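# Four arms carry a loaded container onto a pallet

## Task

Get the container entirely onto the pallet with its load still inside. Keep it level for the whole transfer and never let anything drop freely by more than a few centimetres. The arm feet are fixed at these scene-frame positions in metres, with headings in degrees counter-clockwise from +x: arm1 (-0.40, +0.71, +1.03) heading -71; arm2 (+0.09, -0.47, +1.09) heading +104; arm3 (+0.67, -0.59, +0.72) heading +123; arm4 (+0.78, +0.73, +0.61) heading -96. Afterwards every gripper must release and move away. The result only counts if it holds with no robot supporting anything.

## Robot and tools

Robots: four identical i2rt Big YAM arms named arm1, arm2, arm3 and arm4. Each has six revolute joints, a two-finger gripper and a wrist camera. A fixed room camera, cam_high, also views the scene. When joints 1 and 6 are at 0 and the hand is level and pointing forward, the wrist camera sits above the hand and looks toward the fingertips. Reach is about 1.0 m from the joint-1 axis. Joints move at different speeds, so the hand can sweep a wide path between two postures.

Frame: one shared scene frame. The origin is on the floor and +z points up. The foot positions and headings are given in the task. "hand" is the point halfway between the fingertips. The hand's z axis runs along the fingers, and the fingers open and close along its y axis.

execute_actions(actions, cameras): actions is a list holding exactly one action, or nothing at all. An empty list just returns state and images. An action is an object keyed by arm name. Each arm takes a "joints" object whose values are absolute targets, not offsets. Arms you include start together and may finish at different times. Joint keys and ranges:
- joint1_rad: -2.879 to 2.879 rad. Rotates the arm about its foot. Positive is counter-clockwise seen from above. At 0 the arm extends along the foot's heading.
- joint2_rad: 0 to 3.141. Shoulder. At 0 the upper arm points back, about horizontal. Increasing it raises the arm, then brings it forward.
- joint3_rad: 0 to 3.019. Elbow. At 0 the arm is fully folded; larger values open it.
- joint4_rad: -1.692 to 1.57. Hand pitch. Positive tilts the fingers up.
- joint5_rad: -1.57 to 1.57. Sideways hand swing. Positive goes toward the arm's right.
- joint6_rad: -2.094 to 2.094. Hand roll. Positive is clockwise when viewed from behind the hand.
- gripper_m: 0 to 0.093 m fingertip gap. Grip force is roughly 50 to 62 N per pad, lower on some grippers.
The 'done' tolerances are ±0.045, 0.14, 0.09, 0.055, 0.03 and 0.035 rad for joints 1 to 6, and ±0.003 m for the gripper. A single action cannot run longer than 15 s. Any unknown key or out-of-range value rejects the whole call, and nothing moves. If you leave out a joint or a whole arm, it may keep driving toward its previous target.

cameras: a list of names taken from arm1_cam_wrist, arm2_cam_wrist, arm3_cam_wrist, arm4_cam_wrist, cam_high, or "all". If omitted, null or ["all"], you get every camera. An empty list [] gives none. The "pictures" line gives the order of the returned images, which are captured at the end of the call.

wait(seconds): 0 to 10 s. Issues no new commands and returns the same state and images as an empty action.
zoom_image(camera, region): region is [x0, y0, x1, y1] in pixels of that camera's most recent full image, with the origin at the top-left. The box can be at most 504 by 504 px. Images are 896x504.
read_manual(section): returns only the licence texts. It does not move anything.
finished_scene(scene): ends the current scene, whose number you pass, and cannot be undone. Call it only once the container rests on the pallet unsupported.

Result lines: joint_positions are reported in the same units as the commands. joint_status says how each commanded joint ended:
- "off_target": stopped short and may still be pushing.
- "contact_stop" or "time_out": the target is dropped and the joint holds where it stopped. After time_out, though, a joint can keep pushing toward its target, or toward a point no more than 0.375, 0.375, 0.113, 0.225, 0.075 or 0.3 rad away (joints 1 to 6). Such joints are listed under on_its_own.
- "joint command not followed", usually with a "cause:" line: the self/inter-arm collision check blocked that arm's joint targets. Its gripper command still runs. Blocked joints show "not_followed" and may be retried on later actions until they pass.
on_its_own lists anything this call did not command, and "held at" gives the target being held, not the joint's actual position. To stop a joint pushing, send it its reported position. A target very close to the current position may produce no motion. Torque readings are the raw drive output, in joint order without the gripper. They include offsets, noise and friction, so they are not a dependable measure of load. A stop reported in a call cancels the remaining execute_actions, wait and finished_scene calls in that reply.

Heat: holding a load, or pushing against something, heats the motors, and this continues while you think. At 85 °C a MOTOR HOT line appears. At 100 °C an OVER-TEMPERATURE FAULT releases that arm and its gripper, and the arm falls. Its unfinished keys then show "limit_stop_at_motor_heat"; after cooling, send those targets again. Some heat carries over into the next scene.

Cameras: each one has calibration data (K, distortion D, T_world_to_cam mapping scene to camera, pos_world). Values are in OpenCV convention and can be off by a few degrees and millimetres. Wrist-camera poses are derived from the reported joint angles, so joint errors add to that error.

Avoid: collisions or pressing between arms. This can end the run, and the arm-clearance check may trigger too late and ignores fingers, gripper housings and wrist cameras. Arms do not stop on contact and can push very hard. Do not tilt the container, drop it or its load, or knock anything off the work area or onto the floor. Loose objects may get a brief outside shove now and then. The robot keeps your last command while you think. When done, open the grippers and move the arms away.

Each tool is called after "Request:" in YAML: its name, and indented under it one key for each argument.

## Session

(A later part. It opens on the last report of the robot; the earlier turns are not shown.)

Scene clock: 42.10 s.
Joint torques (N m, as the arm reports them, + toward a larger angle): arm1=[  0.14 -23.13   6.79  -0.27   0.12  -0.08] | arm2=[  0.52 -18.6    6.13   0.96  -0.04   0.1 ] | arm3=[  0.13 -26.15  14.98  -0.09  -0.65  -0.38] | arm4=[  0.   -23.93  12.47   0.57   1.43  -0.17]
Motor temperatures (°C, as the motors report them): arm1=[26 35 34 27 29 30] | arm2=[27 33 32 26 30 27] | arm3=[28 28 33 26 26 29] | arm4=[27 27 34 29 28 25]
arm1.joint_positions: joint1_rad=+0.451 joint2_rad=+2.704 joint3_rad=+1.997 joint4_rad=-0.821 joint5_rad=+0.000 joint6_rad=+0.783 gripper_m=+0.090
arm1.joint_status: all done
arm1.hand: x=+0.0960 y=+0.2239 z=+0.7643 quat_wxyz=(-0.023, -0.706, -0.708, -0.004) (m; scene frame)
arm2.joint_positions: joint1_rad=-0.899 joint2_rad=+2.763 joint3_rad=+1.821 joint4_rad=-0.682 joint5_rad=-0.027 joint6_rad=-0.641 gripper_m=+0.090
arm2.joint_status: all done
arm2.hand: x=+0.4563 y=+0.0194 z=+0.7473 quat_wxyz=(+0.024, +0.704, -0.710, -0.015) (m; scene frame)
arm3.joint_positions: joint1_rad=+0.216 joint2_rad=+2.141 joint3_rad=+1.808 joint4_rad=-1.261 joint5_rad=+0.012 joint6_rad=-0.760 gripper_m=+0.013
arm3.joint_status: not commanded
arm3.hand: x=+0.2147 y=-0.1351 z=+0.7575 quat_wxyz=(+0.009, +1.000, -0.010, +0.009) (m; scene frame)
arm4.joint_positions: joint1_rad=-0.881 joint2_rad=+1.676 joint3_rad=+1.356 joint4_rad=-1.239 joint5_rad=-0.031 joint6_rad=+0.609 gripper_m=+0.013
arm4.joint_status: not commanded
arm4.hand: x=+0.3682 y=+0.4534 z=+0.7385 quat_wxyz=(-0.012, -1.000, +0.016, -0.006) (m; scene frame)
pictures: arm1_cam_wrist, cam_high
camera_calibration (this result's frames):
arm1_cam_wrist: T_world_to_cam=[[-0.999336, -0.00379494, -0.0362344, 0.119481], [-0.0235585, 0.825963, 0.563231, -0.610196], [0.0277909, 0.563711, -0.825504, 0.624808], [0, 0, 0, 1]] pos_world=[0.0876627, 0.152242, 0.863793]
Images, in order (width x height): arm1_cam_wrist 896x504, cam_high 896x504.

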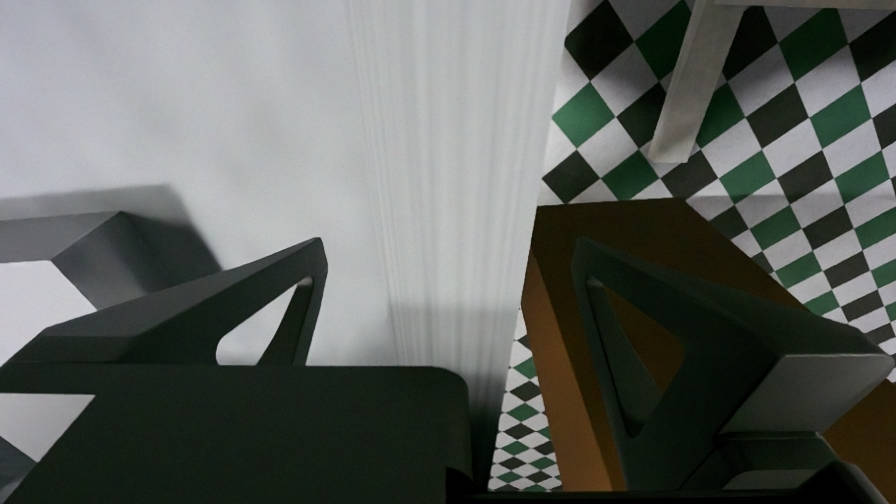

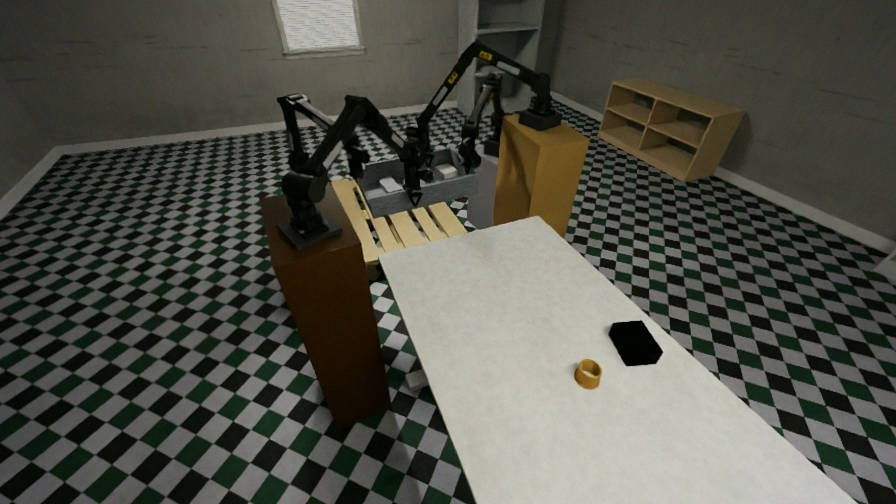

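Request:
execute_actions:
  actions:
    - {"arm1":{"joints":{"joint2_rad":2.45,"joint4_rad":-1.09}},"arm2":{"joints":{"joint2_rad":2.5,"joint4_rad":-0.94}}}
  cameras: []

Request:
execute_actions:
  actions:
    - {"arm1":{"joints":{"joint2_rad":0.6,"joint3_rad":1.4,"joint1_rad":-0.3}},"arm2":{"joints":{"joint2_rad":0.9}}}
  cameras: ["cam_high"]

Scene clock: 43.70 s.
Joint torques (N m, as the arm reports them, + toward a larger angle): arm1=[  0.17 -21.23   7.84  -0.35   0.11  -0.09] | arm2=[  0.58 -17.82   7.13   0.26  -0.05   0.1 ] | arm3=[  0.72 -26.96  14.99   0.03  -0.64  -0.42] | arm4=[ -0.02 -24.41  12.69   0.48   1.42  -0.14]
Motor temperatures (°C, as the motors report them): arm1=[26 35 34 27 29 30] | arm2=[27 33 32 26 29 27] | arm3=[28 29 33 26 26 29] | arm4=[27 27 34 29 28 25]
arm1.joint_positions: joint1_rad=+0.451 joint2_rad=+2.425 joint3_rad=+2.000 joint4_rad=-1.081 joint5_rad=+0.000 joint6_rad=+0.783 gripper_m=+0.090
arm1.joint_status: all done
arm1.hand: x=+0.1099 y=+0.2080 z=+0.9543 quat_wxyz=(-0.034, -0.706, -0.707, -0.004) (m; scene frame)
arm2.joint_positions: joint1_rad=-0.899 joint2_rad=+2.482 joint3_rad=+1.829 joint4_rad=-0.932 joint5_rad=-0.027 joint6_rad=-0.641 gripper_m=+0.090
arm2.joint_status: all done
arm2.hand: x=+0.4882 y=+0.0585 z=+0.9257 quat_wxyz=(+0.005, +0.704, -0.710, -0.018) (m; scene frame)
arm3.joint_positions: joint1_rad=+0.216 joint2_rad=+2.141 joint3_rad=+1.808 joint4_rad=-1.261 joint5_rad=+0.012 joint6_rad=-0.760 gripper_m=+0.013
arm3.joint_status: not commanded
arm3.hand: x=+0.2147 y=-0.1351 z=+0.7575 quat_wxyz=(+0.009, +1.000, -0.010, +0.009) (m; scene frame)
arm4.joint_positions: joint1_rad=-0.881 joint2_rad=+1.676 joint3_rad=+1.356 joint4_rad=-1.239 joint5_rad=-0.031 joint6_rad=+0.609 gripper_m=+0.013
arm4.joint_status: not commanded
arm4.hand: x=+0.3682 y=+0.4534 z=+0.7385 quat_wxyz=(-0.012, -1.000, +0.016, -0.006) (m; scene frame)
pictures: none
No camera images: the call's "cameras" was empty. Leave "cameras" out to get every camera's image.

Scene clock: 45.83 s.
Joint torques (N m, as the arm reports them, + toward a larger angle): arm1=[ 0.01  1.54  6.39  1.01 -0.12 -0.16] | arm2=[0.3  0.   6.3  2.29 0.02 0.16] | arm3=[ -0.18 -26.22  14.91  -0.17  -0.64  -0.4 ] | arm4=[  0.27 -24.25  12.52   0.62   1.43  -0.16]
Motor temperatures (°C, as the motors report them): arm1=[26 35 34 27 28 30] | arm2=[27 32 32 26 29 27] | arm3=[28 30 34 26 26 29] | arm4=[27 28 35 29 28 25]
arm1.joint_positions: joint1_rad=-0.301 joint2_rad=+0.592 joint3_rad=+1.404 joint4_rad=-1.082 joint5_rad=+0.004 joint6_rad=+0.783 gripper_m=+0.090
arm1.joint_status: all done
arm1.hand: x=-0.3939 y=+0.4674 z=+1.6358 quat_wxyz=(-0.562, -0.732, -0.315, +0.221) (m; scene frame)
arm2.joint_positions: joint1_rad=-0.899 joint2_rad=+0.904 joint3_rad=+1.834 joint4_rad=-0.936 joint5_rad=-0.027 joint6_rad=-0.641 gripper_m=+0.090
arm2.joint_status: all done
arm2.hand: x=+0.2798 y=-0.2307 z=+1.8661 quat_wxyz=(-0.700, +0.501, -0.497, -0.111) (m; scene frame)
arm3.joint_positions: joint1_rad=+0.216 joint2_rad=+2.141 joint3_rad=+1.808 joint4_rad=-1.261 joint5_rad=+0.012 joint6_rad=-0.760 gripper_m=+0.013
arm3.joint_status: not commanded
arm3.hand: x=+0.2147 y=-0.1351 z=+0.7575 quat_wxyz=(+0.009, +1.000, -0.010, +0.009) (m; scene frame)
arm4.joint_positions: joint1_rad=-0.881 joint2_rad=+1.676 joint3_rad=+1.356 joint4_rad=-1.239 joint5_rad=-0.031 joint6_rad=+0.609 gripper_m=+0.013
arm4.joint_status: not commanded
arm4.hand: x=+0.3682 y=+0.4534 z=+0.7385 quat_wxyz=(-0.012, -1.000, +0.016, -0.006) (m; scene frame)
pictures: cam_high
Images, in order (width x height): cam_high 896x504.

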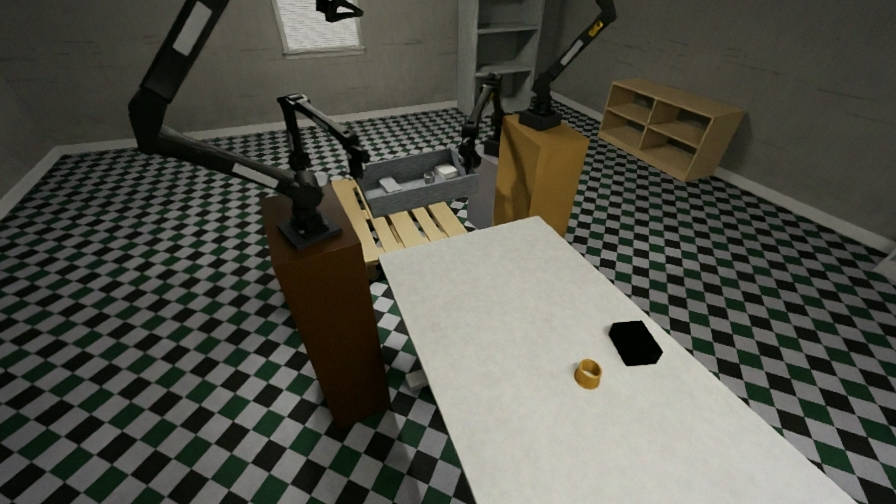

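Request:
execute_actions:
  actions:
    - {"arm3":{"joints":{"joint1_rad":0.09,"joint2_rad":2.005,"joint3_rad":1.48,"joint4_rad":-0.90,"joint6_rad":-0.89}},"arm4":{"joints":{"joint1_rad":-0.725,"joint2_rad":1.54,"joint3_rad":1.062,"joint4_rad":-0.98,"joint6_rad":0.765}},"arm2":{"joints":{"joint1_rad":0.3,"joint2_rad":0.6,"joint3_rad":1.4}}}
  cameras: []

Scene clock: 47.87 s.
Joint torques (N m, as the arm reports them, + toward a larger angle): arm1=[ 0.09  1.76  6.43  1.   -0.13 -0.15] | arm2=[ 0.61  2.45  7.25  2.3  -0.06  0.16] | arm3=[  0.23 -21.51  12.49   0.71  -0.95  -0.34] | arm4=[ -0.42 -18.31  10.9    0.53   0.61  -0.01]
Motor temperatures (°C, as the motors report them): arm1=[26 34 34 27 28 30] | arm2=[27 32 32 26 29 27] | arm3=[28 30 34 26 26 29] | arm4=[27 28 35 29 28 25]
arm1.joint_positions: joint1_rad=-0.301 joint2_rad=+0.592 joint3_rad=+1.404 joint4_rad=-1.082 joint5_rad=+0.004 joint6_rad=+0.783 gripper_m=+0.090
arm1.joint_status: not commanded
arm1.hand: x=-0.3939 y=+0.4674 z=+1.6358 quat_wxyz=(-0.562, -0.732, -0.315, +0.221) (m; scene frame)
arm2.joint_positions: joint1_rad=+0.294 joint2_rad=+0.605 joint3_rad=+1.398 joint4_rad=-0.937 joint5_rad=-0.025 joint6_rad=-0.641 gripper_m=+0.090
arm2.joint_status: all done
arm2.hand: x=-0.0456 y=-0.2609 z=+1.7299 quat_wxyz=(-0.484, +0.740, -0.135, -0.448) (m; scene frame)
arm3.joint_positions: joint1_rad=+0.102 joint2_rad=+2.069 joint3_rad=+1.424 joint4_rad=-0.914 joint5_rad=+0.018 joint6_rad=-0.865 gripper_m=+0.012
arm3.joint_status: all done
arm3.hand: x=+0.3121 y=-0.1399 z=+0.6702 quat_wxyz=(-0.005, +1.000, -0.015, +0.000) (m; scene frame)
arm4.joint_positions: joint1_rad=-0.732 joint2_rad=+1.584 joint3_rad=+1.004 joint4_rad=-0.973 joint5_rad=-0.011 joint6_rad=+0.766 gripper_m=+0.013
arm4.joint_status: all done
arm4.hand: x=+0.4686 y=+0.4488 z=+0.6580 quat_wxyz=(-0.005, -1.000, +0.020, +0.000) (m; scene frame)
pictures: none
No camera images: the call's "cameras" was empty. Leave "cameras" out to get every camera's image.

Request:
execute_actions:
  actions:
    - {"arm3":{"joints":{"joint1_rad":-0.05,"joint2_rad":2.155,"joint3_rad":1.275,"joint4_rad":-0.60,"joint6_rad":-1.03}},"arm4":{"joints":{"joint1_rad":-0.54,"joint2_rad":1.65,"joint3_rad":0.815,"joint4_rad":-0.665,"joint6_rad":0.95}}}
  cameras: ["cam_high"]

Scene clock: 49.23 s.
Joint torques (N m, as the arm reports them, + toward a larger angle): arm1=[ 0.08  1.67  6.43  1.03 -0.12 -0.15] | arm2=[ 0.58  2.16  7.24  2.29 -0.05  0.15] | arm3=[ -0.07 -20.11   9.48  -0.26  -1.61  -0.26] | arm4=[ -0.69 -17.21   9.5    0.44   0.42  -0.12]
Motor temperatures (°C, as the motors report them): arm1=[26 34 34 27 28 30] | arm2=[27 31 32 26 29 27] | arm3=[28 30 34 26 27 29] | arm4=[27 28 35 29 28 25]
arm1.joint_positions: joint1_rad=-0.301 joint2_rad=+0.592 joint3_rad=+1.404 joint4_rad=-1.082 joint5_rad=+0.004 joint6_rad=+0.783 gripper_m=+0.090
arm1.joint_status: not commanded
arm1.hand: x=-0.3939 y=+0.4674 z=+1.6358 quat_wxyz=(-0.562, -0.732, -0.315, +0.221) (m; scene frame)
arm2.joint_positions: joint1_rad=+0.294 joint2_rad=+0.605 joint3_rad=+1.398 joint4_rad=-0.937 joint5_rad=-0.025 joint6_rad=-0.641 gripper_m=+0.090
arm2.joint_status: not commanded
arm2.hand: x=-0.0456 y=-0.2609 z=+1.7299 quat_wxyz=(-0.484, +0.740, -0.135, -0.448) (m; scene frame)
arm3.joint_positions: joint1_rad=-0.040 joint2_rad=+2.222 joint3_rad=+1.228 joint4_rad=-0.590 joint5_rad=+0.030 joint6_rad=-1.008 gripper_m=+0.014
arm3.joint_status: all done
arm3.hand: x=+0.4104 y=-0.1468 z=+0.5387 quat_wxyz=(+0.003, +1.000, -0.014, +0.013) (m; scene frame)
arm4.joint_positions: joint1_rad=-0.542 joint2_rad=+1.694 joint3_rad=+0.750 joint4_rad=-0.655 joint5_rad=-0.008 joint6_rad=+0.959 gripper_m=+0.014
arm4.joint_status: all done
arm4.hand: x=+0.5671 y=+0.4482 z=+0.5485 quat_wxyz=(+0.013, -1.000, +0.022, -0.014) (m; scene frame)
pictures: cam_high
Images, in order (width x height): cam_high 896x504.

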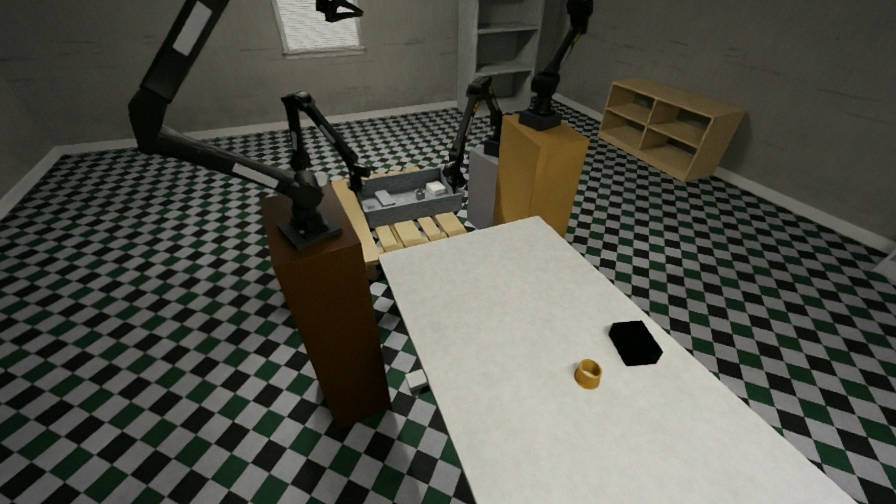

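Request:
execute_actions:
  actions:
    - {"arm3":{"joints":{"joint1_rad":-0.22,"joint2_rad":2.297,"joint3_rad":1.172,"joint4_rad":-0.35,"joint6_rad":-1.205}},"arm4":{"joints":{"joint1_rad":-0.29,"joint2_rad":1.845,"joint3_rad":0.672,"joint4_rad":-0.312,"joint6_rad":1.20}}}
  cameras: []

Scene clock: 50.57 s.
Joint torques (N m, as the arm reports them, + toward a larger angle): arm1=[ 0.06  1.64  6.44  1.01 -0.12 -0.15] | arm2=[ 0.58  2.23  7.23  2.3  -0.06  0.16] | arm3=[ -0.45 -19.68   7.04  -0.12  -1.18  -0.36] | arm4=[ -0.71 -16.82   6.28   1.29   0.21  -0.08]
Motor temperatures (°C, as the motors report them): arm1=[26 34 34 27 28 30] | arm2=[27 31 31 26 28 27] | arm3=[28 30 34 26 27 29] | arm4=[27 28 35 29 28 25]
arm1.joint_positions: joint1_rad=-0.301 joint2_rad=+0.592 joint3_rad=+1.404 joint4_rad=-1.082 joint5_rad=+0.004 joint6_rad=+0.783 gripper_m=+0.090
arm1.joint_status: not commanded
arm1.hand: x=-0.3939 y=+0.4674 z=+1.6358 quat_wxyz=(-0.562, -0.732, -0.315, +0.221) (m; scene frame)
arm2.joint_positions: joint1_rad=+0.294 joint2_rad=+0.605 joint3_rad=+1.398 joint4_rad=-0.937 joint5_rad=-0.025 joint6_rad=-0.641 gripper_m=+0.090
arm2.joint_status: not commanded
arm2.hand: x=-0.0456 y=-0.2609 z=+1.7299 quat_wxyz=(-0.484, +0.740, -0.135, -0.448) (m; scene frame)
arm3.joint_positions: joint1_rad=-0.210 joint2_rad=+2.362 joint3_rad=+1.127 joint4_rad=-0.346 joint5_rad=+0.023 joint6_rad=-1.181 gripper_m=+0.014
arm3.joint_status: all done
arm3.hand: x=+0.5046 y=-0.1560 z=+0.4558 quat_wxyz=(+0.006, +1.000, -0.013, +0.009) (m; scene frame)
arm4.joint_positions: joint1_rad=-0.289 joint2_rad=+1.888 joint3_rad=+0.619 joint4_rad=-0.323 joint5_rad=-0.003 joint6_rad=+1.209 gripper_m=+0.014
arm4.joint_status: all done
arm4.hand: x=+0.6593 y=+0.4416 z=+0.4645 quat_wxyz=(+0.014, -1.000, +0.020, -0.008) (m; scene frame)
pictures: none
No camera images: the call's "cameras" was empty. Leave "cameras" out to get every camera's image.

Request:
execute_actions:
  actions:
    - {"arm3":{"joints":{"joint1_rad":-0.422,"joint2_rad":2.517,"joint3_rad":1.22,"joint4_rad":-0.152,"joint6_rad":-1.405}},"arm4":{"joints":{"joint1_rad":0.012,"joint2_rad":2.172,"joint3_rad":0.695,"joint4_rad":0.008,"joint6_rad":1.50}}}
  cameras: ["cam_high","arm3_cam_wrist","arm4_cam_wrist"]

Scene clock: 52.00 s.
Joint torques (N m, as the arm reports them, + toward a larger angle): arm1=[ 0.08  1.67  6.44  1.01 -0.12 -0.15] | arm2=[ 0.57  2.21  7.23  2.31 -0.06  0.16] | arm3=[ -0.17 -19.83   6.84  -0.12  -0.74  -0.26] | arm4=[ -1.05 -18.09   4.13   1.3   -0.02  -0.22]
Motor temperatures (°C, as the motors report them): arm1=[26 33 34 27 28 30] | arm2=[27 31 31 26 28 27] | arm3=[28 30 33 26 27 29] | arm4=[27 28 35 29 28 25]
arm1.joint_positions: joint1_rad=-0.301 joint2_rad=+0.592 joint3_rad=+1.404 joint4_rad=-1.082 joint5_rad=+0.004 joint6_rad=+0.783 gripper_m=+0.090
arm1.joint_status: not commanded
arm1.hand: x=-0.3939 y=+0.4674 z=+1.6358 quat_wxyz=(-0.562, -0.732, -0.315, +0.221) (m; scene frame)
arm2.joint_positions: joint1_rad=+0.294 joint2_rad=+0.605 joint3_rad=+1.398 joint4_rad=-0.937 joint5_rad=-0.025 joint6_rad=-0.641 gripper_m=+0.090
arm2.joint_status: not commanded
arm2.hand: x=-0.0456 y=-0.2609 z=+1.7299 quat_wxyz=(-0.484, +0.740, -0.135, -0.448) (m; scene frame)
arm3.joint_positions: joint1_rad=-0.418 joint2_rad=+2.585 joint3_rad=+1.158 joint4_rad=-0.149 joint5_rad=+0.013 joint6_rad=-1.386 gripper_m=+0.014
arm3.joint_status: all done
arm3.hand: x=+0.5998 y=-0.1632 z=+0.3622 quat_wxyz=(+0.007, +1.000, -0.014, +0.004) (m; scene frame)
arm4.joint_positions: joint1_rad=+0.022 joint2_rad=+2.221 joint3_rad=+0.636 joint4_rad=-0.004 joint5_rad=+0.002 joint6_rad=+1.521 gripper_m=+0.013
arm4.joint_status: all done
arm4.hand: x=+0.7547 y=+0.4363 z=+0.3694 quat_wxyz=(+0.014, -1.000, +0.020, -0.002) (m; scene frame)
pictures: arm3_cam_wrist, arm4_cam_wrist, cam_high
camera_calibration (this result's frames):
arm3_cam_wrist: T_world_to_cam=[[0.0479832, 0.99881, -0.00874847, 0.140075], [0.794501, -0.0328569, 0.606374, -0.698121], [0.605365, -0.0360464, -0.795132, 0.0444135], [0, 0, 0, 1]] pos_world=[0.52105, -0.161246, 0.459862]
arm4_cam_wrist: T_world_to_cam=[[0.0298471, 0.99856, 0.0445703, -0.478889], [0.812687, -0.0502032, 0.580533, -0.800176], [0.581935, 0.0188945, -0.813016, -0.0265416], [0, 0, 0, 1]] pos_world=[0.680032, 0.43853, 0.464294]
Images, in order (width x height): arm3_cam_wrist 896x504, arm4_cam_wrist 896x504, cam_high 896x504.

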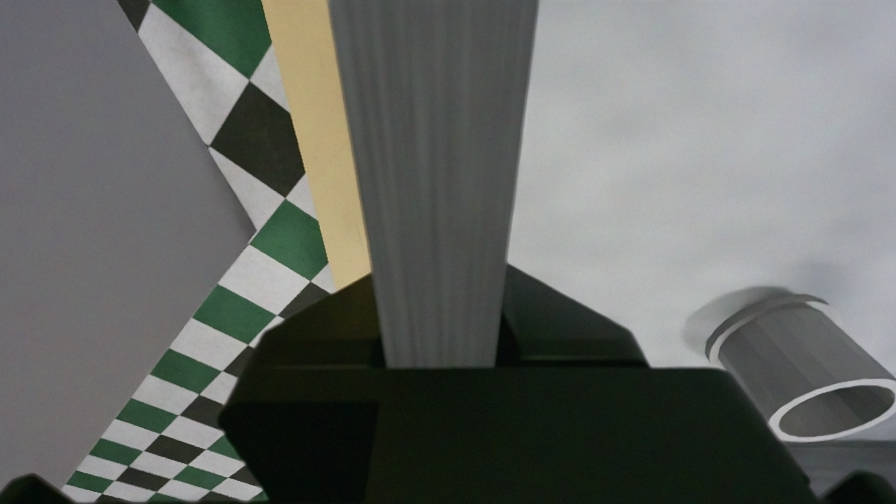

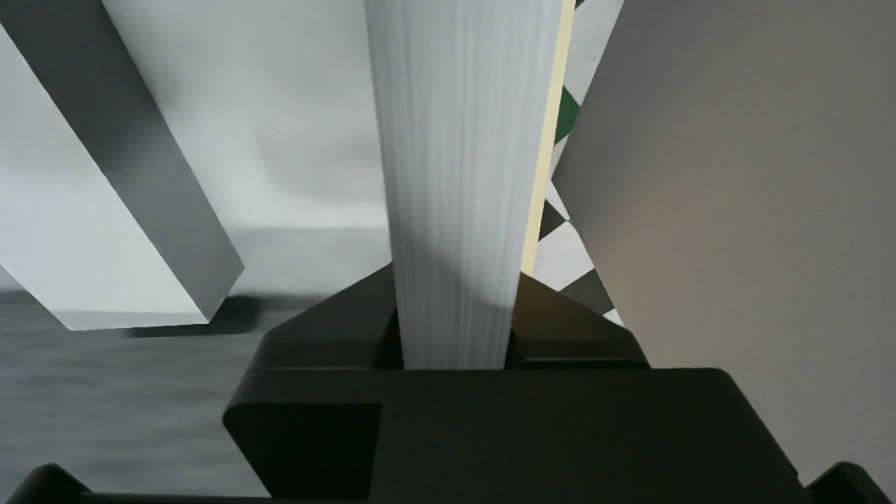

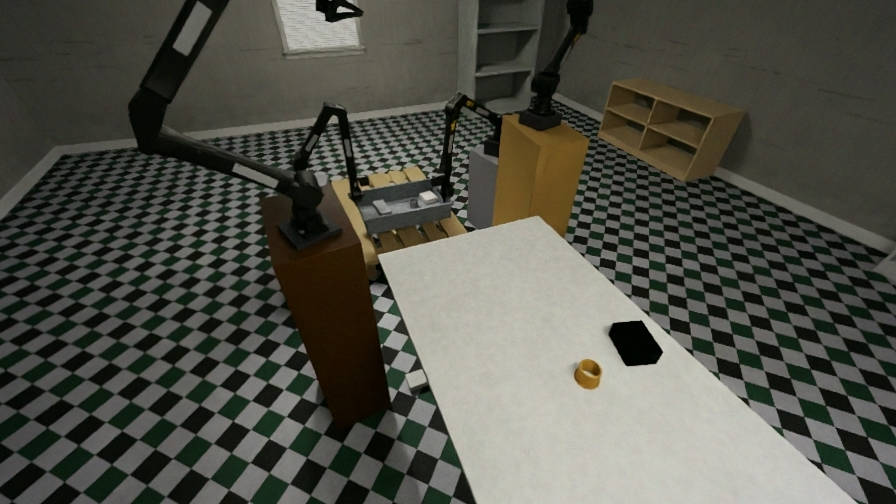

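Request:
execute_actions:
  actions:
    - {"arm3":{"joints":{"joint1_rad":-0.606,"joint2_rad":2.76,"joint3_rad":1.36,"joint4_rad":-0.04,"joint6_rad":-1.59}},"arm4":{"joints":{"joint1_rad":0.275,"joint2_rad":2.48,"joint3_rad":0.858,"joint4_rad":0.168,"joint6_rad":1.765}}}
  cameras: ["cam_high","arm3_cam_wrist","arm4_cam_wrist"]

Scene clock: 53.47 s.
Joint torques (N m, as the arm reports them, + toward a larger angle): arm1=[ 0.09  1.66  6.43  1.01 -0.11 -0.15] | arm2=[ 0.57  2.26  7.23  2.31 -0.06  0.16] | arm3=[  1.06 -20.03   5.44   0.12  -0.59  -0.23] | arm4=[ -1.92 -21.69   1.18   1.6   -0.11  -0.36]
Motor temperatures (°C, as the motors report them): arm1=[26 33 34 27 28 30] | arm2=[27 31 31 26 28 27] | arm3=[28 30 33 26 27 29] | arm4=[27 28 34 29 28 25]
arm1.joint_positions: joint1_rad=-0.301 joint2_rad=+0.592 joint3_rad=+1.404 joint4_rad=-1.082 joint5_rad=+0.004 joint6_rad=+0.783 gripper_m=+0.090
arm1.joint_status: not commanded
arm1.hand: x=-0.3939 y=+0.4674 z=+1.6358 quat_wxyz=(-0.562, -0.732, -0.315, +0.221) (m; scene frame)
arm2.joint_positions: joint1_rad=+0.294 joint2_rad=+0.605 joint3_rad=+1.398 joint4_rad=-0.937 joint5_rad=-0.025 joint6_rad=-0.641 gripper_m=+0.090
arm2.joint_status: not commanded
arm2.hand: x=-0.0456 y=-0.2609 z=+1.7299 quat_wxyz=(-0.484, +0.740, -0.135, -0.448) (m; scene frame)
arm3.joint_positions: joint1_rad=-0.613 joint2_rad=+2.838 joint3_rad=+1.301 joint4_rad=-0.040 joint5_rad=+0.010 joint6_rad=-1.577 gripper_m=+0.014
arm3.joint_status: all done
arm3.hand: x=+0.6822 y=-0.1776 z=+0.2642 quat_wxyz=(+0.009, +1.000, -0.016, +0.002) (m; scene frame)
arm4.joint_positions: joint1_rad=+0.297 joint2_rad=+2.545 joint3_rad=+0.825 joint4_rad=+0.146 joint5_rad=+0.005 joint6_rad=+1.799 gripper_m=+0.013
arm4.joint_status: all done
arm4.hand: x=+0.8392 y=+0.4205 z=+0.2701 quat_wxyz=(+0.005, -1.000, +0.022, +0.000) (m; scene frame)
pictures: arm3_cam_wrist, arm4_cam_wrist, cam_high
camera_calibration (this result's frames):
arm3_cam_wrist: T_world_to_cam=[[0.0521918, 0.998562, -0.0122399, 0.147676], [0.796735, -0.0342472, 0.603357, -0.705606], [0.602071, -0.0412423, -0.797377, -0.082055], [0, 0, 0, 1]] pos_world=[0.603877, -0.175013, 0.362111]
arm4_cam_wrist: T_world_to_cam=[[0.0338413, 0.999033, 0.0280636, -0.460209], [0.815271, -0.0438367, 0.577418, -0.815967], [0.57809, 0.00333886, -0.815966, -0.145648], [0, 0, 0, 1]] pos_world=[0.765006, 0.424481, 0.365225]
Images, in order (width x height): arm3_cam_wrist 896x504, arm4_cam_wrist 896x504, cam_high 896x504.

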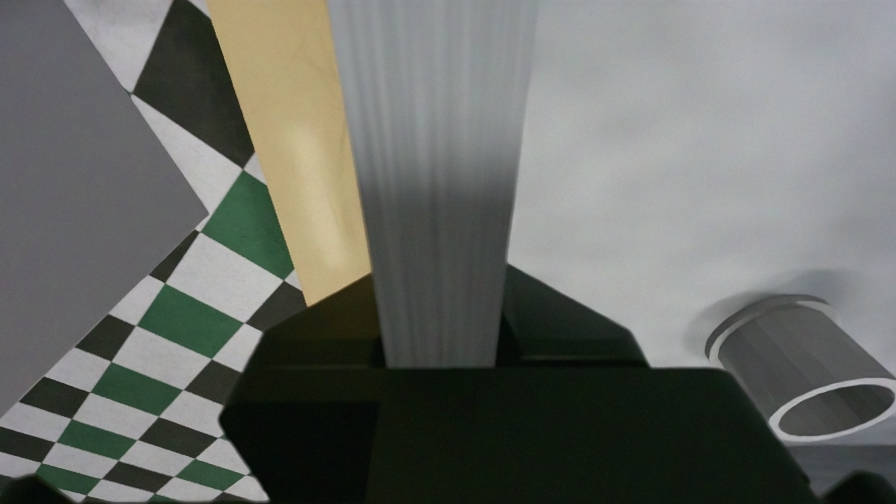

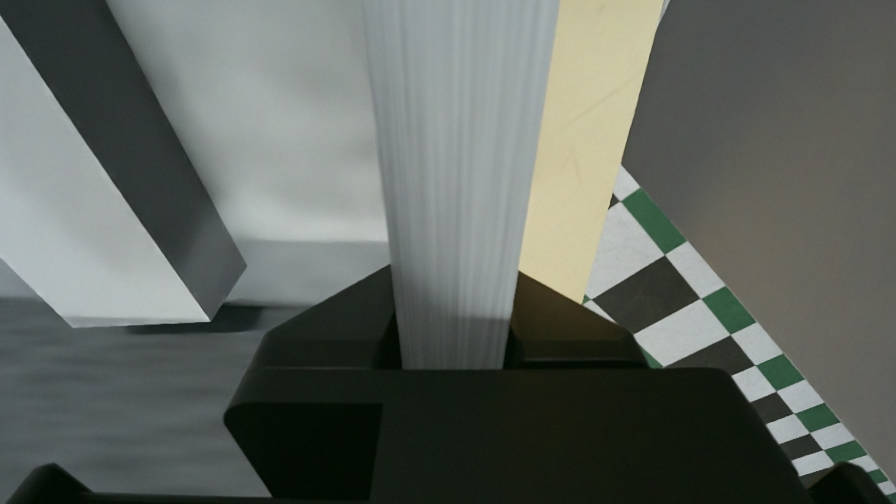

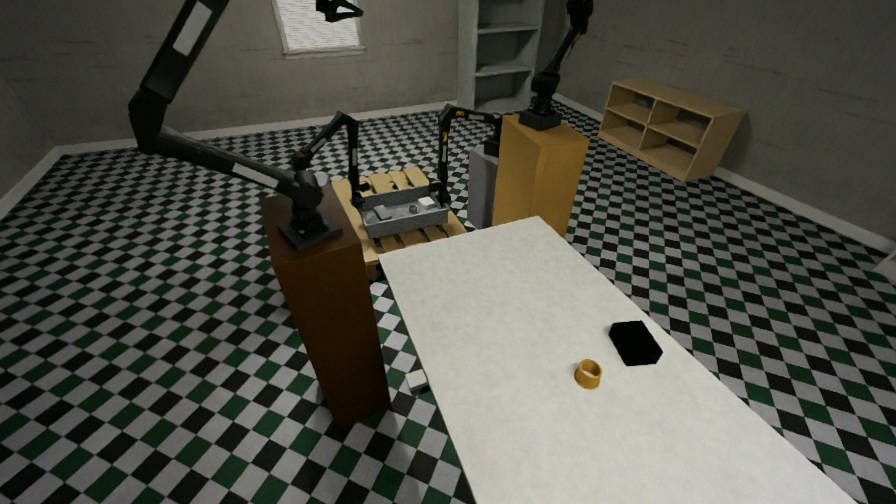

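Request:
execute_actions:
  actions:
    - {"arm3":{"joints":{"joint2_rad":2.865,"joint3_rad":1.46}},"arm4":{"joints":{"joint1_rad":0.29,"joint2_rad":2.60,"joint3_rad":0.93,"joint4_rad":0.21,"joint6_rad":1.79}}}
  cameras: []

Scene clock: 54.57 s.
Joint torques (N m, as the arm reports them, + toward a larger angle): arm1=[ 0.11  1.65  6.43  1.03 -0.12 -0.15] | arm2=[ 0.59  2.18  7.25  2.32 -0.06  0.16] | arm3=[  0.61 -20.16   5.23   0.07  -0.52  -0.25] | arm4=[ -0.83 -22.18   1.15   1.58  -0.16  -0.13]
Motor temperatures (°C, as the motors report them): arm1=[26 33 34 27 28 30] | arm2=[27 30 31 26 28 27] | arm3=[28 31 33 26 27 29] | arm4=[27 28 34 29 28 25]
arm1.joint_positions: joint1_rad=-0.301 joint2_rad=+0.592 joint3_rad=+1.404 joint4_rad=-1.082 joint5_rad=+0.004 joint6_rad=+0.783 gripper_m=+0.090
arm1.joint_status: not commanded
arm1.hand: x=-0.3939 y=+0.4674 z=+1.6358 quat_wxyz=(-0.562, -0.732, -0.315, +0.221) (m; scene frame)
arm2.joint_positions: joint1_rad=+0.294 joint2_rad=+0.605 joint3_rad=+1.398 joint4_rad=-0.937 joint5_rad=-0.025 joint6_rad=-0.641 gripper_m=+0.090
arm2.joint_status: not commanded
arm2.hand: x=-0.0456 y=-0.2609 z=+1.7299 quat_wxyz=(-0.484, +0.740, -0.135, -0.448) (m; scene frame)
arm3.joint_positions: joint1_rad=-0.612 joint2_rad=+2.940 joint3_rad=+1.404 joint4_rad=-0.041 joint5_rad=+0.010 joint6_rad=-1.575 gripper_m=+0.014
arm3.joint_status: all done
arm3.hand: x=+0.6815 y=-0.1747 z=+0.2251 quat_wxyz=(+0.009, +1.000, -0.017, +0.002) (m; scene frame)
arm4.joint_positions: joint1_rad=+0.297 joint2_rad=+2.665 joint3_rad=+0.898 joint4_rad=+0.192 joint5_rad=+0.005 joint6_rad=+1.802 gripper_m=+0.013
arm4.joint_status: all done
arm4.hand: x=+0.8391 y=+0.4226 z=+0.2300 quat_wxyz=(+0.006, -1.000, +0.024, +0.001) (m; scene frame)
pictures: none
No camera images: the call's "cameras" was empty. Leave "cameras" out to get every camera's image.

Request:
execute_actions:
  actions:
    - {"arm3":{"joints":{"joint2_rad":2.945,"joint3_rad":1.54}},"arm4":{"joints":{"joint2_rad":2.685,"joint3_rad":0.995,"joint4_rad":0.23}}}
  cameras: []

Scene clock: 55.40 s.
Joint torques (N m, as the arm reports them, + toward a larger angle): arm1=[ 0.08  1.58  6.42  1.02 -0.13 -0.15] | arm2=[ 0.61  2.19  7.23  2.3  -0.06  0.16] | arm3=[  0.58 -19.1    6.57   0.1   -0.96  -0.31] | arm4=[ -1.04 -20.36   2.06   1.44   0.56  -0.16]
Motor temperatures (°C, as the motors report them): arm1=[26 33 33 27 28 30] | arm2=[27 30 31 26 28 27] | arm3=[28 31 33 26 27 29] | arm4=[27 28 34 29 28 25]
arm1.joint_positions: joint1_rad=-0.301 joint2_rad=+0.592 joint3_rad=+1.404 joint4_rad=-1.082 joint5_rad=+0.004 joint6_rad=+0.783 gripper_m=+0.090
arm1.joint_status: not commanded
arm1.hand: x=-0.3939 y=+0.4674 z=+1.6358 quat_wxyz=(-0.562, -0.732, -0.315, +0.221) (m; scene frame)
arm2.joint_positions: joint1_rad=+0.294 joint2_rad=+0.605 joint3_rad=+1.398 joint4_rad=-0.937 joint5_rad=-0.025 joint6_rad=-0.641 gripper_m=+0.090
arm2.joint_status: not commanded
arm2.hand: x=-0.0456 y=-0.2609 z=+1.7299 quat_wxyz=(-0.484, +0.740, -0.135, -0.448) (m; scene frame)
arm3.joint_positions: joint1_rad=-0.609 joint2_rad=+3.003 joint3_rad=+1.469 joint4_rad=-0.041 joint5_rad=+0.018 joint6_rad=-1.568 gripper_m=+0.013
arm3.joint_status: all done
arm3.hand: x=+0.6818 y=-0.1742 z=+0.2008 quat_wxyz=(+0.008, +1.000, -0.019, +0.006) (m; scene frame)
arm4.joint_positions: joint1_rad=+0.296 joint2_rad=+2.732 joint3_rad=+0.946 joint4_rad=+0.214 joint5_rad=-0.011 joint6_rad=+1.804 gripper_m=+0.013
arm4.joint_status: all done
arm4.hand: x=+0.8417 y=+0.4230 z=+0.2065 quat_wxyz=(+0.006, -1.000, +0.025, -0.008) (m; scene frame)
pictures: none
No camera images: the call's "cameras" was empty. Leave "cameras" out to get every camera's image.

Starting contact. Unload further.

Request:
execute_actions:
  actions:
    - {"arm3":{"joints":{"joint2_rad":3.015,"joint3_rad":1.52}},"arm4":{"joints":{"joint2_rad":2.745,"joint3_rad":0.99}}}
  cameras: []

Scene clock: 56.10 s.
Joint torques (N m, as the arm reports them, + toward a larger angle): arm1=[ 0.04  1.7   6.43  0.99 -0.12 -0.16] | arm2=[ 0.56  2.26  7.25  2.3  -0.06  0.16] | arm3=[  0.63 -13.94   4.88   0.12  -0.96  -0.32] | arm4=[ -1.26 -14.62   1.68   1.51   0.56  -0.17]
Motor temperatures (°C, as the motors report them): arm1=[26 33 33 27 28 30] | arm2=[27 30 31 26 28 27] | arm3=[28 31 33 26 27 29] | arm4=[27 28 33 29 28 25]
arm1.joint_positions: joint1_rad=-0.301 joint2_rad=+0.592 joint3_rad=+1.404 joint4_rad=-1.082 joint5_rad=+0.004 joint6_rad=+0.783 gripper_m=+0.090
arm1.joint_status: not commanded
arm1.hand: x=-0.3939 y=+0.4674 z=+1.6358 quat_wxyz=(-0.562, -0.732, -0.315, +0.221) (m; scene frame)
arm2.joint_positions: joint1_rad=+0.294 joint2_rad=+0.605 joint3_rad=+1.398 joint4_rad=-0.937 joint5_rad=-0.025 joint6_rad=-0.641 gripper_m=+0.090
arm2.joint_status: not commanded
arm2.hand: x=-0.0456 y=-0.2609 z=+1.7299 quat_wxyz=(-0.484, +0.740, -0.135, -0.448) (m; scene frame)
arm3.joint_positions: joint1_rad=-0.609 joint2_rad=+3.005 joint3_rad=+1.469 joint4_rad=-0.041 joint5_rad=+0.018 joint6_rad=-1.568 gripper_m=+0.013
arm3.joint_status: all done
arm3.hand: x=+0.6818 y=-0.1752 z=+0.2002 quat_wxyz=(+0.009, +1.000, -0.019, +0.006) (m; scene frame)
arm4.joint_positions: joint1_rad=+0.296 joint2_rad=+2.734 joint3_rad=+0.946 joint4_rad=+0.215 joint5_rad=-0.011 joint6_rad=+1.804 gripper_m=+0.013
arm4.joint_status: all done
arm4.hand: x=+0.8416 y=+0.4236 z=+0.2061 quat_wxyz=(+0.007, -1.000, +0.025, -0.008) (m; scene frame)
pictures: none
No camera images: the call's "cameras" was empty. Leave "cameras" out to get every camera's image.

Request:
execute_actions:
  actions:
    - {"arm3":{"joints":{"gripper_m":0.09,"joint3_rad":1.49}},"arm4":{"joints":{"gripper_m":0.09,"joint3_rad":0.96}}}
  cameras: []

Request:
execute_actions:
  actions:
    - {"arm3":{"joints":{"joint2_rad":2.7,"joint3_rad":1.2}},"arm4":{"joints":{"joint2_rad":2.4,"joint3_rad":0.75,"joint4_rad":0.09}}}
  cameras: []

Request:
execute_actions:
  actions:
    - {"arm3":{"joints":{"joint2_rad":0.8,"joint4_rad":-1.2,"joint6_rad":0,"joint1_rad":-0.5}},"arm4":{"joints":{"joint2_rad":0.8,"joint3_rad":1.0,"joint4_rad":-1.3,"joint6_rad":0,"joint1_rad":0.1}}}

Scene clock: 56.97 s.
Joint torques (N m, as the arm reports them, + toward a larger angle): arm1=[ 0.06  1.67  6.44  1.01 -0.12 -0.15] | arm2=[ 0.56  2.19  7.24  2.3  -0.05  0.16] | arm3=[  0.9  -14.48   1.3    0.15  -0.27  -0.26] | arm4=[ -0.34 -15.45  -1.26   1.13   0.25  -0.16]
Motor temperatures (°C, as the motors report them): arm1=[26 32 33 27 28 30] | arm2=[27 30 31 26 28 27] | arm3=[28 31 32 26 27 29] | arm4=[27 28 33 29 28 25]
arm1.joint_positions: joint1_rad=-0.301 joint2_rad=+0.592 joint3_rad=+1.404 joint4_rad=-1.082 joint5_rad=+0.004 joint6_rad=+0.783 gripper_m=+0.090
arm1.joint_status: not commanded
arm1.hand: x=-0.3939 y=+0.4674 z=+1.6358 quat_wxyz=(-0.562, -0.732, -0.315, +0.221) (m; scene frame)
arm2.joint_positions: joint1_rad=+0.294 joint2_rad=+0.605 joint3_rad=+1.398 joint4_rad=-0.937 joint5_rad=-0.025 joint6_rad=-0.641 gripper_m=+0.090
arm2.joint_status: not commanded
arm2.hand: x=-0.0456 y=-0.2609 z=+1.7299 quat_wxyz=(-0.484, +0.740, -0.135, -0.448) (m; scene frame)
arm3.joint_positions: joint1_rad=-0.609 joint2_rad=+3.005 joint3_rad=+1.487 joint4_rad=-0.041 joint5_rad=+0.004 joint6_rad=-1.576 gripper_m=+0.090
arm3.joint_status: all done
arm3.hand: x=+0.6798 y=-0.1643 z=+0.2002 quat_wxyz=(+0.000, +1.000, -0.015, -0.001) (m; scene frame)
arm4.joint_positions: joint1_rad=+0.296 joint2_rad=+2.734 joint3_rad=+0.960 joint4_rad=+0.223 joint5_rad=-0.004 joint6_rad=+1.804 gripper_m=+0.090
arm4.joint_status: all done
arm4.hand: x=+0.8423 y=+0.4135 z=+0.2049 quat_wxyz=(-0.004, -1.000, +0.025, -0.006) (m; scene frame)
pictures: none
No camera images: the call's "cameras" was empty. Leave "cameras" out to get every camera's image.

Scene clock: 58.23 s.
Joint torques (N m, as the arm reports them, + toward a larger angle): arm1=[ 0.1   1.68  6.42  1.   -0.13 -0.15] | arm2=[ 0.6   2.24  7.24  2.32 -0.06  0.16] | arm3=[  1.29 -13.94   1.23   0.32  -0.26  -0.21] | arm4=[ -1.31 -14.91  -0.59   0.64   0.1   -0.14]
Motor temperatures (°C, as the motors report them): arm1=[26 32 33 27 28 30] | arm2=[27 30 31 26 28 27] | arm3=[28 31 32 26 27 29] | arm4=[27 28 33 29 28 25]
arm1.joint_positions: joint1_rad=-0.301 joint2_rad=+0.592 joint3_rad=+1.404 joint4_rad=-1.082 joint5_rad=+0.004 joint6_rad=+0.783 gripper_m=+0.090
arm1.joint_status: not commanded
arm1.hand: x=-0.3939 y=+0.4674 z=+1.6358 quat_wxyz=(-0.562, -0.732, -0.315, +0.221) (m; scene frame)
arm2.joint_positions: joint1_rad=+0.294 joint2_rad=+0.605 joint3_rad=+1.398 joint4_rad=-0.937 joint5_rad=-0.025 joint6_rad=-0.641 gripper_m=+0.090
arm2.joint_status: not commanded
arm2.hand: x=-0.0456 y=-0.2609 z=+1.7299 quat_wxyz=(-0.484, +0.740, -0.135, -0.448) (m; scene frame)
arm3.joint_positions: joint1_rad=-0.609 joint2_rad=+2.683 joint3_rad=+1.202 joint4_rad=-0.041 joint5_rad=+0.004 joint6_rad=-1.577 gripper_m=+0.090
arm3.joint_status: all done
arm3.hand: x=+0.6808 y=-0.1547 z=+0.3236 quat_wxyz=(-0.018, +1.000, -0.015, +0.000) (m; scene frame)
arm4.joint_positions: joint1_rad=+0.296 joint2_rad=+2.395 joint3_rad=+0.754 joint4_rad=+0.096 joint5_rad=-0.001 joint6_rad=+1.804 gripper_m=+0.090
arm4.joint_status: all done
arm4.hand: x=+0.8413 y=+0.4113 z=+0.3174 quat_wxyz=(-0.007, -1.000, +0.025, -0.005) (m; scene frame)
pictures: none
No camera images: the call's "cameras" was empty. Leave "cameras" out to get every camera's image.

Scene clock: 60.50 s.
Joint torques (N m, as the arm reports them, + toward a larger angle): arm1=[ 0.06  1.65  6.42  1.   -0.12 -0.15] | arm2=[ 0.57  2.2   7.25  2.31 -0.06  0.15] | arm3=[-0.48  1.19 11.11  0.79 -0.08  0.03] | arm4=[-0.04 -2.48  8.71  1.32  0.01 -0.17]
Motor temperatures (°C, as the motors report them): arm1=[26 32 33 27 28 30] | arm2=[27 29 31 26 28 27] | arm3=[28 30 32 26 27 29] | arm4=[27 28 33 29 28 25]
arm1.joint_positions: joint1_rad=-0.301 joint2_rad=+0.592 joint3_rad=+1.404 joint4_rad=-1.082 joint5_rad=+0.004 joint6_rad=+0.783 gripper_m=+0.090
arm1.joint_status: not commanded
arm1.hand: x=-0.3939 y=+0.4674 z=+1.6358 quat_wxyz=(-0.562, -0.732, -0.315, +0.221) (m; scene frame)
arm2.joint_positions: joint1_rad=+0.294 joint2_rad=+0.605 joint3_rad=+1.398 joint4_rad=-0.937 joint5_rad=-0.025 joint6_rad=-0.641 gripper_m=+0.090
arm2.joint_status: not commanded
arm2.hand: x=-0.0456 y=-0.2609 z=+1.7299 quat_wxyz=(-0.484, +0.740, -0.135, -0.448) (m; scene frame)
arm3.joint_positions: joint1_rad=-0.489 joint2_rad=+0.789 joint3_rad=+1.188 joint4_rad=-1.182 joint5_rad=+0.003 joint6_rad=-0.014 gripper_m=+0.090
arm3.joint_status: all done
arm3.hand: x=+0.6420 y=-0.2540 z=+1.1363 quat_wxyz=(-0.257, +0.685, -0.623, -0.279) (m; scene frame)
arm4.joint_positions: joint1_rad=+0.089 joint2_rad=+0.796 joint3_rad=+0.999 joint4_rad=-1.293 joint5_rad=-0.001 joint6_rad=+0.015 gripper_m=+0.090
arm4.joint_status: all done
arm4.hand: x=+0.7720 y=+0.4323 z=+0.9137 quat_wxyz=(-0.166, -0.701, -0.674, +0.163) (m; scene frame)
pictures: arm1_cam_wrist, arm2_cam_wrist, arm3_cam_wrist, arm4_cam_wrist, cam_high
camera_calibration (this result's frames):
arm1_cam_wrist: T_world_to_cam=[[-0.71082, 0.170532, -0.682389, 0.751599], [0.552518, 0.735742, -0.391673, 0.517417], [0.43527, -0.65544, -0.617202, 1.6102], [0, 0, 0, 1]] pos_world=[-0.452501, 0.546531, 1.70936]
arm2_cam_wrist: T_world_to_cam=[[0.63146, 0.499228, 0.59332, -0.868718], [0.767878, -0.296226, -0.56799, 0.944469], [-0.1078, 0.814261, -0.570402, 1.31606], [0, 0, 0, 1]] pos_world=[-0.0348053, -0.358152, 1.80256]
arm3_cam_wrist: T_world_to_cam=[[0.997168, 0.0750664, -0.00458926, -0.613223], [0.0737716, -0.988182, -0.134366, -0.142232], [-0.0146214, 0.133647, -0.990921, 1.29469], [0, 0, 0, 1]] pos_world=[0.640909, -0.26755, 1.26101]
arm4_cam_wrist: T_world_to_cam=[[-0.99934, 0.0355, 0.00769327, 0.744983], [0.0362422, 0.988679, 0.1456, -0.582682], [-0.00243736, 0.145783, -0.989314, 0.963326], [0, 0, 0, 1]] pos_world=[0.767957, 0.409202, 1.03214]
Images, in order (width x height): arm1_cam_wrist 896x504, arm2_cam_wrist 896x504, arm3_cam_wrist 896x504, arm4_cam_wrist 896x504, cam_high 896x504.

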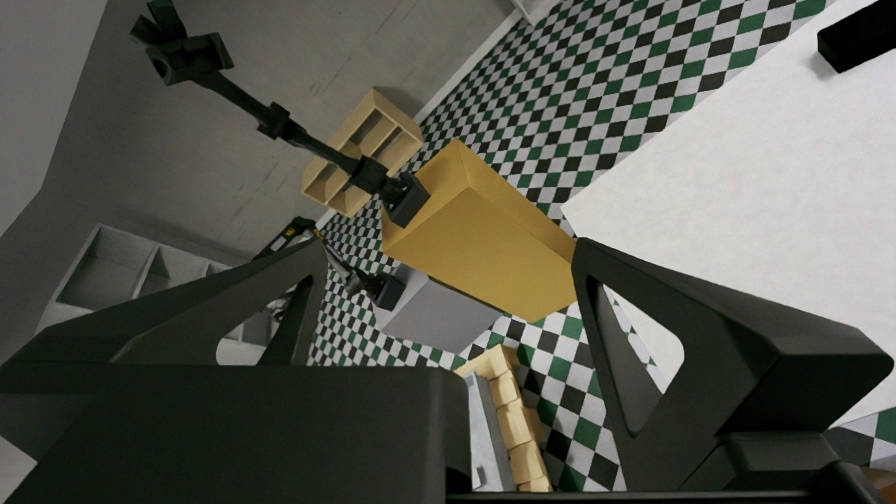

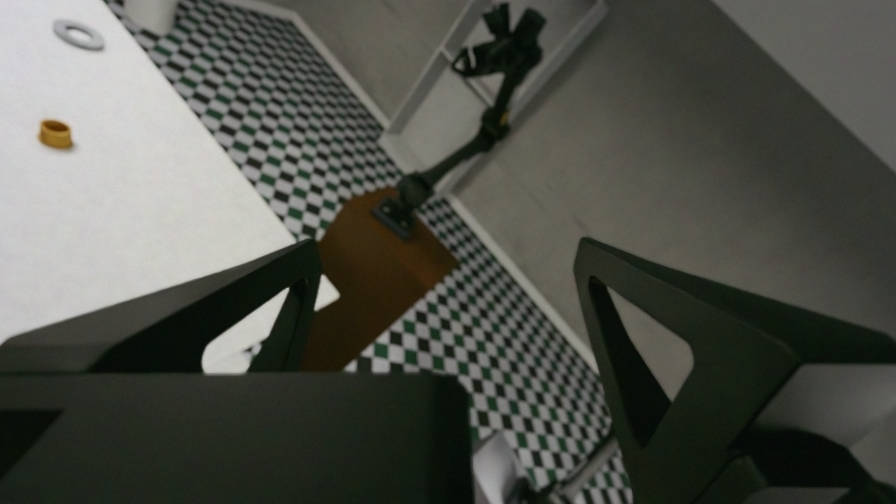

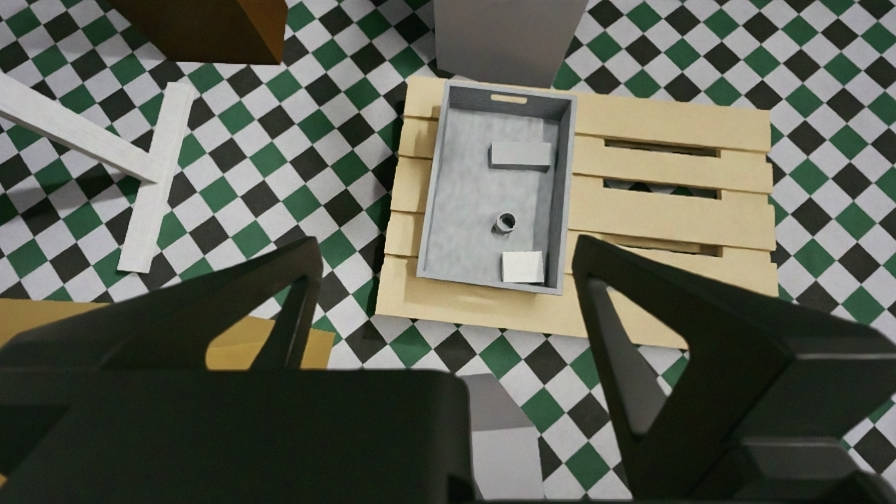

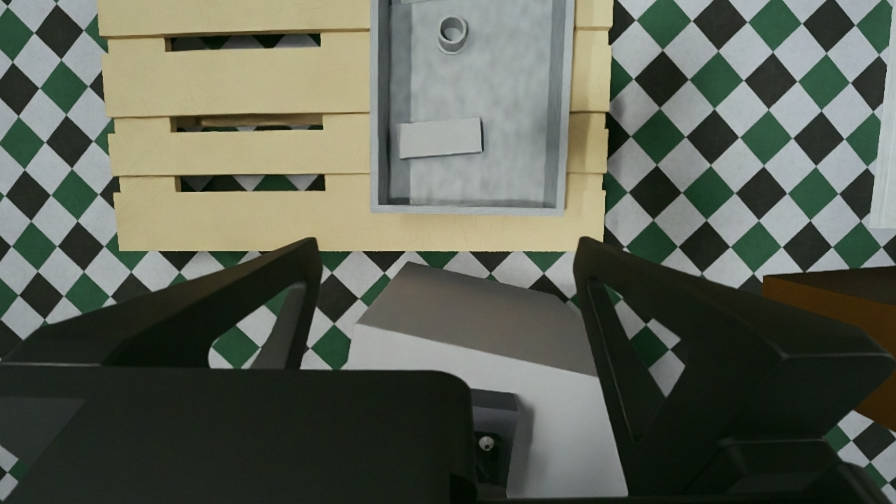

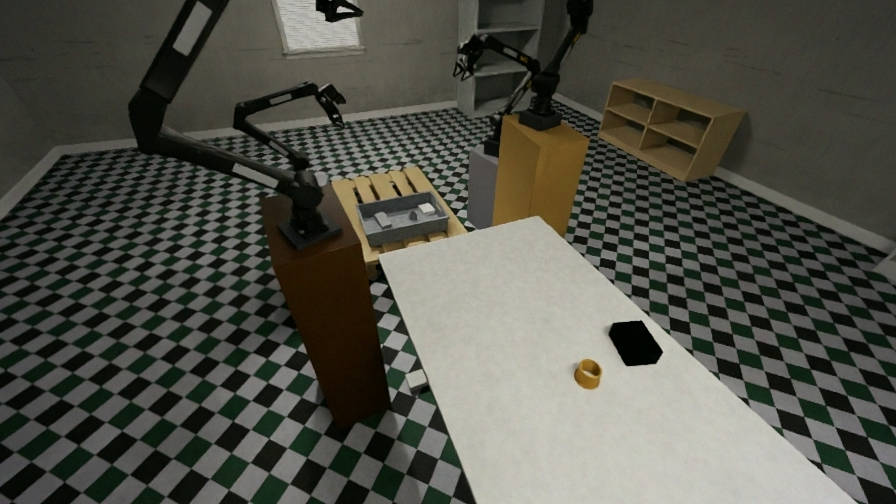

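Request:
finished_scene:
  scene: 1

The scene is finished: the task was done.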